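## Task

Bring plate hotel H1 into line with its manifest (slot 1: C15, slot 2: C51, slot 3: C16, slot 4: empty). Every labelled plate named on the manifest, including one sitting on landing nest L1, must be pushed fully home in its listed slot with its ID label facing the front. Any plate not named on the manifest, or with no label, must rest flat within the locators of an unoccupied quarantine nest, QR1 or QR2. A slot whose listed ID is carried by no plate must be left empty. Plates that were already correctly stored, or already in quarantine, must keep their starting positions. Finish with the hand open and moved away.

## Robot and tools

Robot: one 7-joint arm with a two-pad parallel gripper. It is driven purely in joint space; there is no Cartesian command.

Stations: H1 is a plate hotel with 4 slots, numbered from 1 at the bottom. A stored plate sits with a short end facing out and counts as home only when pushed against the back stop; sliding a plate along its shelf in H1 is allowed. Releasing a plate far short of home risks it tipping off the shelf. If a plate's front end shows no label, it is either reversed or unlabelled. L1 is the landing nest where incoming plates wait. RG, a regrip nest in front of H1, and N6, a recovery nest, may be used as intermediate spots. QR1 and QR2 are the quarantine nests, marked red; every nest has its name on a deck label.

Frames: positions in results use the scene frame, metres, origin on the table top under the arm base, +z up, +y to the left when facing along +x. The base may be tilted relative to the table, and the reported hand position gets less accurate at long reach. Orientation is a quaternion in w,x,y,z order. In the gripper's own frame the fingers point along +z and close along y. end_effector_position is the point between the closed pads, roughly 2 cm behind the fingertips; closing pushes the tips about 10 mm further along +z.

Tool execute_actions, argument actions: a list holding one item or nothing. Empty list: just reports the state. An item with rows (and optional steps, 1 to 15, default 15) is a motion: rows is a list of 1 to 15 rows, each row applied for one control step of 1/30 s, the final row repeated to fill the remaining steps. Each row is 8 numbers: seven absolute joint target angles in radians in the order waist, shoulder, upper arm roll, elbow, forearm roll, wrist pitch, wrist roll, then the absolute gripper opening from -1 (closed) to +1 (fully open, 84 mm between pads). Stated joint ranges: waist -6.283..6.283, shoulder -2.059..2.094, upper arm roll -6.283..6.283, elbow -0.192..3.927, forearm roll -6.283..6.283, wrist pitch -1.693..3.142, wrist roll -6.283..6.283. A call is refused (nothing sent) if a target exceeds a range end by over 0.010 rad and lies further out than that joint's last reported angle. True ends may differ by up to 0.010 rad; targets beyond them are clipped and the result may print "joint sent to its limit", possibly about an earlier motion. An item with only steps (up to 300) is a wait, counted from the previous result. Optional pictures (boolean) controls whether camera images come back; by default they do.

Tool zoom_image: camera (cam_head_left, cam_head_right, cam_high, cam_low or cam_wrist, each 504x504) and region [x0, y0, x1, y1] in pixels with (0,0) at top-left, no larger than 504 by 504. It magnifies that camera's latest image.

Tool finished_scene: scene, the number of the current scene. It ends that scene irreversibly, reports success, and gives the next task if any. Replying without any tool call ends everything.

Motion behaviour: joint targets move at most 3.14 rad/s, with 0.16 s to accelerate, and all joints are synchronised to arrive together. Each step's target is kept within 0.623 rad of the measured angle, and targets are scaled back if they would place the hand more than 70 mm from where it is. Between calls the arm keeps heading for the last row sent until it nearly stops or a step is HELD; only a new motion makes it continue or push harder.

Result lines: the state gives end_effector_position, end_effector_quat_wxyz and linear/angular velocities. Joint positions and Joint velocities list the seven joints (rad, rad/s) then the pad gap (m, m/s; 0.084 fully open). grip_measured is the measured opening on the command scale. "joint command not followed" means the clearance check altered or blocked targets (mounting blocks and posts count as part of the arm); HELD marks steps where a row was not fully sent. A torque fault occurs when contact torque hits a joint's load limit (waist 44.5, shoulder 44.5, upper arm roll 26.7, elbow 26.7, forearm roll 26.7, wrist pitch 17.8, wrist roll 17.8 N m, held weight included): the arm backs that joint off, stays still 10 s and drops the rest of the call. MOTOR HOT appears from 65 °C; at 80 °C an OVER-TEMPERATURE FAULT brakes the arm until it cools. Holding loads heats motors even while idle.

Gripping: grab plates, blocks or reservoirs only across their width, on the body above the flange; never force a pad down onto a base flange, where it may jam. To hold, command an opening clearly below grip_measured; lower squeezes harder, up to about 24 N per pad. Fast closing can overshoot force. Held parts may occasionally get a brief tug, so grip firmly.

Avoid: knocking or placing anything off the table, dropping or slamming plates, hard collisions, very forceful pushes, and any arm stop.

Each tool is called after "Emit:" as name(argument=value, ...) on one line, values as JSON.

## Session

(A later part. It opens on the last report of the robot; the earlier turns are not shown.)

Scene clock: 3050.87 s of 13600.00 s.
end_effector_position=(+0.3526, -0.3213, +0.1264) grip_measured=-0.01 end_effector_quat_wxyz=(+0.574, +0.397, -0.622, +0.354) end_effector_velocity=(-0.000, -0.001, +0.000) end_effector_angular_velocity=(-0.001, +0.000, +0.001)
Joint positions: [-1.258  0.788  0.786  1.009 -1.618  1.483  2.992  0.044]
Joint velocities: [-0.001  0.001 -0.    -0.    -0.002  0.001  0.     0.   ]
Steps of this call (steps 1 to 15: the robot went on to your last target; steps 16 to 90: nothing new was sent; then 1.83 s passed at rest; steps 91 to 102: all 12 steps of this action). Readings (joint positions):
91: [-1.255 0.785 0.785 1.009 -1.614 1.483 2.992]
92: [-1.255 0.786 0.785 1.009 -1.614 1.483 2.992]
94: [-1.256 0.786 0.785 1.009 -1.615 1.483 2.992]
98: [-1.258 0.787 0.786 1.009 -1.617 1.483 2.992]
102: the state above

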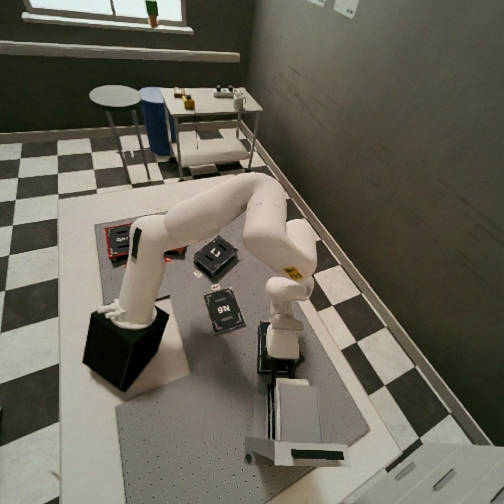

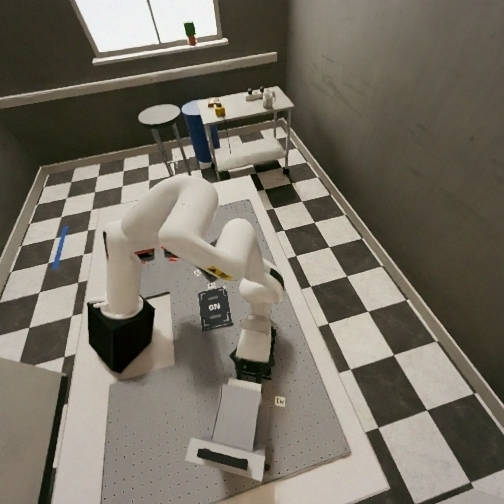

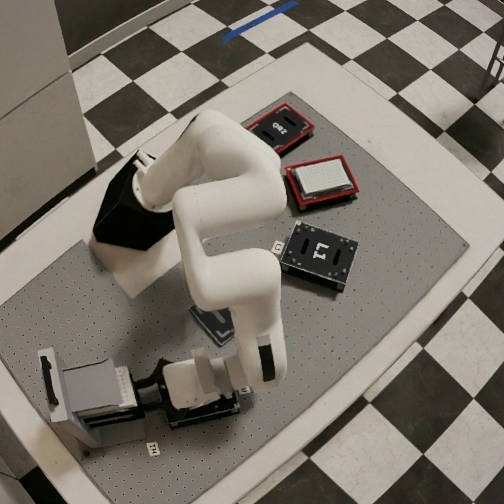

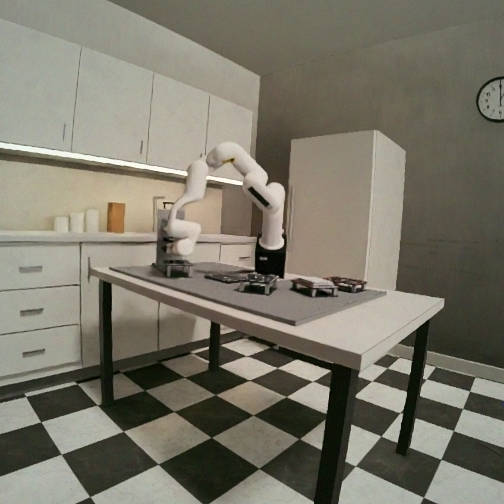

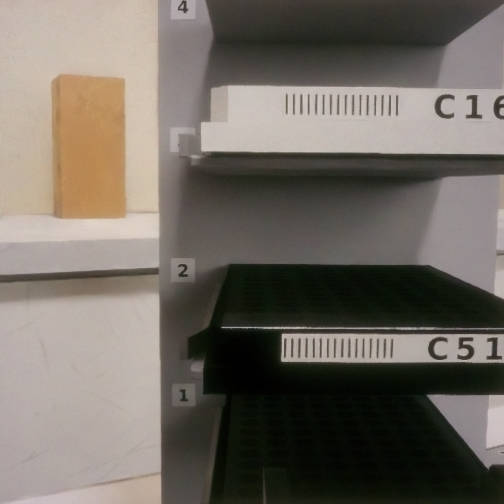

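Emit:
execute_actions(actions=[{"rows":[[-1.2550,0.7854,0.7847,1.0087,-1.6142,1.4832,2.9922,0],[-1.2477,0.7803,0.7840,1.0085,-1.6057,1.4832,2.9923,0],[-1.2376,0.7733,0.7829,1.0084,-1.5941,1.4832,2.9924,0],[-1.2250,0.7647,0.7815,1.0082,-1.5797,1.4832,2.9926,0],[-1.2125,0.7530,0.7820,1.0070,-1.5620,1.4820,2.9920,0],[-1.2050,0.7370,0.7880,1.0030,-1.5430,1.4770,2.9880,0],[-1.2050,0.7150,0.8010,0.9960,-1.5200,1.4680,2.9800,0.2],[-1.2150,0.6880,0.8210,0.9860,-1.4940,1.4530,2.9690,0.4],[-1.2300,0.6580,0.8440,0.9740,-1.4660,1.4350,2.9550,0.6],[-1.2480,0.6270,0.8690,0.9610,-1.4380,1.4150,2.9390,0.8],[-1.2660,0.5960,0.8940,0.9480,-1.4100,1.3950,2.9230,1],[-1.2840,0.5650,0.9190,0.9350,-1.3830,1.3750,2.9070,1],[-1.3020,0.5360,0.9430,0.9220,-1.3570,1.3560,2.8920,1],[-1.3200,0.5120,0.9650,0.9110,-1.3370,1.3410,2.8790,1],[-1.3400,0.4930,0.9860,0.9020,-1.3220,1.3300,2.8680,1]]}], pictures=false)

Emit:
execute_actions(actions=[{"rows":[[-1.3620,0.4790,1.0080,0.8940,-1.3130,1.3240,2.8570,1],[-1.3850,0.4700,1.0280,0.8880,-1.3100,1.3210,2.8490,1],[-1.4030,0.4650,1.0420,0.8835,-1.3090,1.3200,2.8440,1],[-1.4160,0.4620,1.0525,0.8805,-1.3095,1.3204,2.8400,1]],"steps":12}])

Scene clock: 3062.13 s of 13600.00 s.
end_effector_position=(+0.3874, -0.2578, +0.1460) grip_measured=+0.98 end_effector_quat_wxyz=(-0.541, -0.411, +0.654, -0.333) end_effector_velocity=(+0.108, +0.213, +0.117) end_effector_angular_velocity=(+0.455, -0.242, -0.006)
Joint positions: [-1.271  0.595  0.897  0.947 -1.411  1.393  2.921  0.083]
Joint velocities: [-0.488 -0.839  0.673 -0.34   0.735 -0.505 -0.411  0.015]
Steps of this call (steps 1 to 15: the robot went on to your last target; steps 16 to 90: nothing new was sent; then 7.77 s passed at rest; steps 91 to 105: all 15 steps of this action). Readings (joint positions):
91: [-1.258 0.788 0.785 1.009 -1.618 1.483 2.992]
92: [-1.258 0.787 0.785 1.009 -1.617 1.483 2.992]
94: [-1.252 0.784 0.781 1.009 -1.610 1.483 2.992]
98: [-1.225 0.755 0.780 1.004 -1.566 1.480 2.989]
105: the state above

Scene clock: 3062.53 s of 13600.00 s.
end_effector_position=(+0.3980, -0.2310, +0.1712) grip_measured=+1.00 end_effector_quat_wxyz=(-0.519, -0.425, +0.670, -0.318) end_effector_velocity=(+0.005, +0.009, +0.000) end_effector_angular_velocity=(+0.020, +0.000, +0.015)
Joint positions: [-1.414  0.464  1.049  0.881 -1.311  1.321  2.841  0.084]
Joint velocities: [-0.024 -0.016  0.04  -0.011  0.012 -0.011 -0.015  0.   ]
Steps of this call (steps 1 to 12: all 12 steps of this action). Readings (joint positions):
1: [-1.288 0.567 0.920 0.936 -1.387 1.377 2.908]
2: [-1.306 0.542 0.943 0.925 -1.366 1.362 2.894]
4: [-1.345 0.503 0.988 0.906 -1.336 1.340 2.871]
8: [-1.402 0.470 1.038 0.886 -1.314 1.324 2.846]
12: the state above

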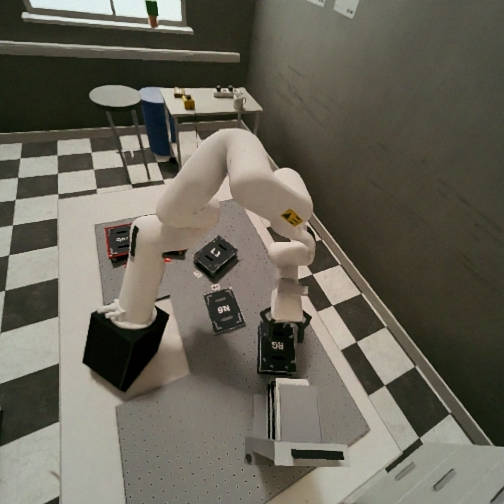

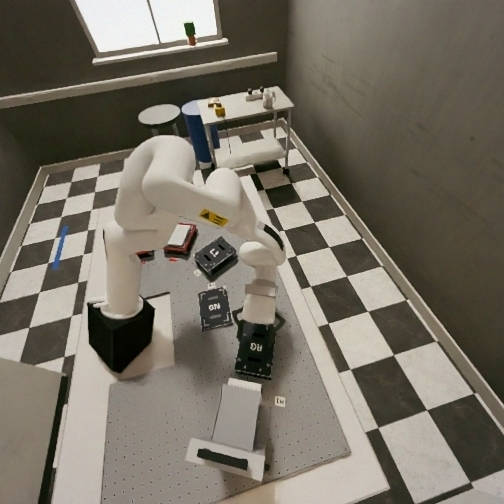

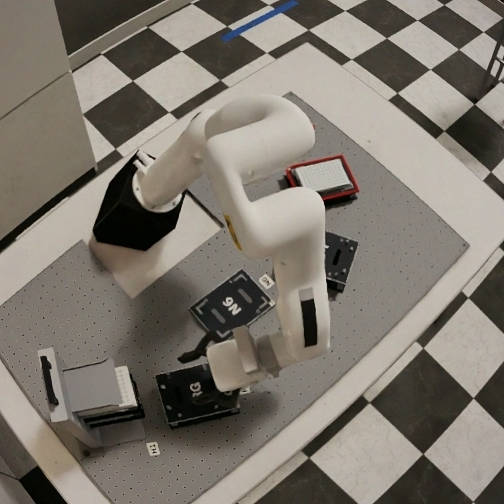

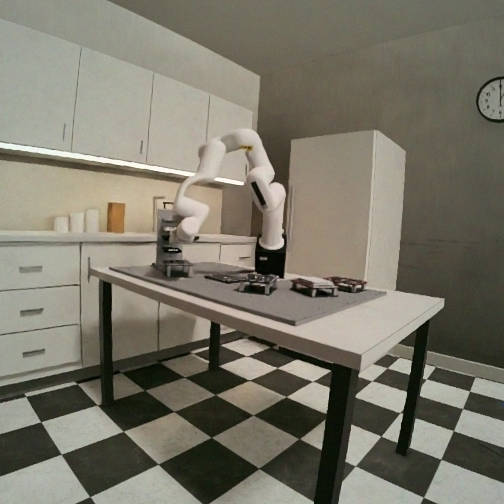

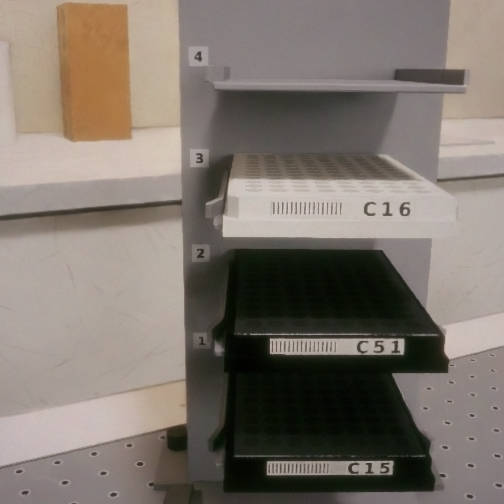

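All three plates are in place and the hand is clear.

Emit:
finished_scene(scene=2)

The scene is finished: the task was done.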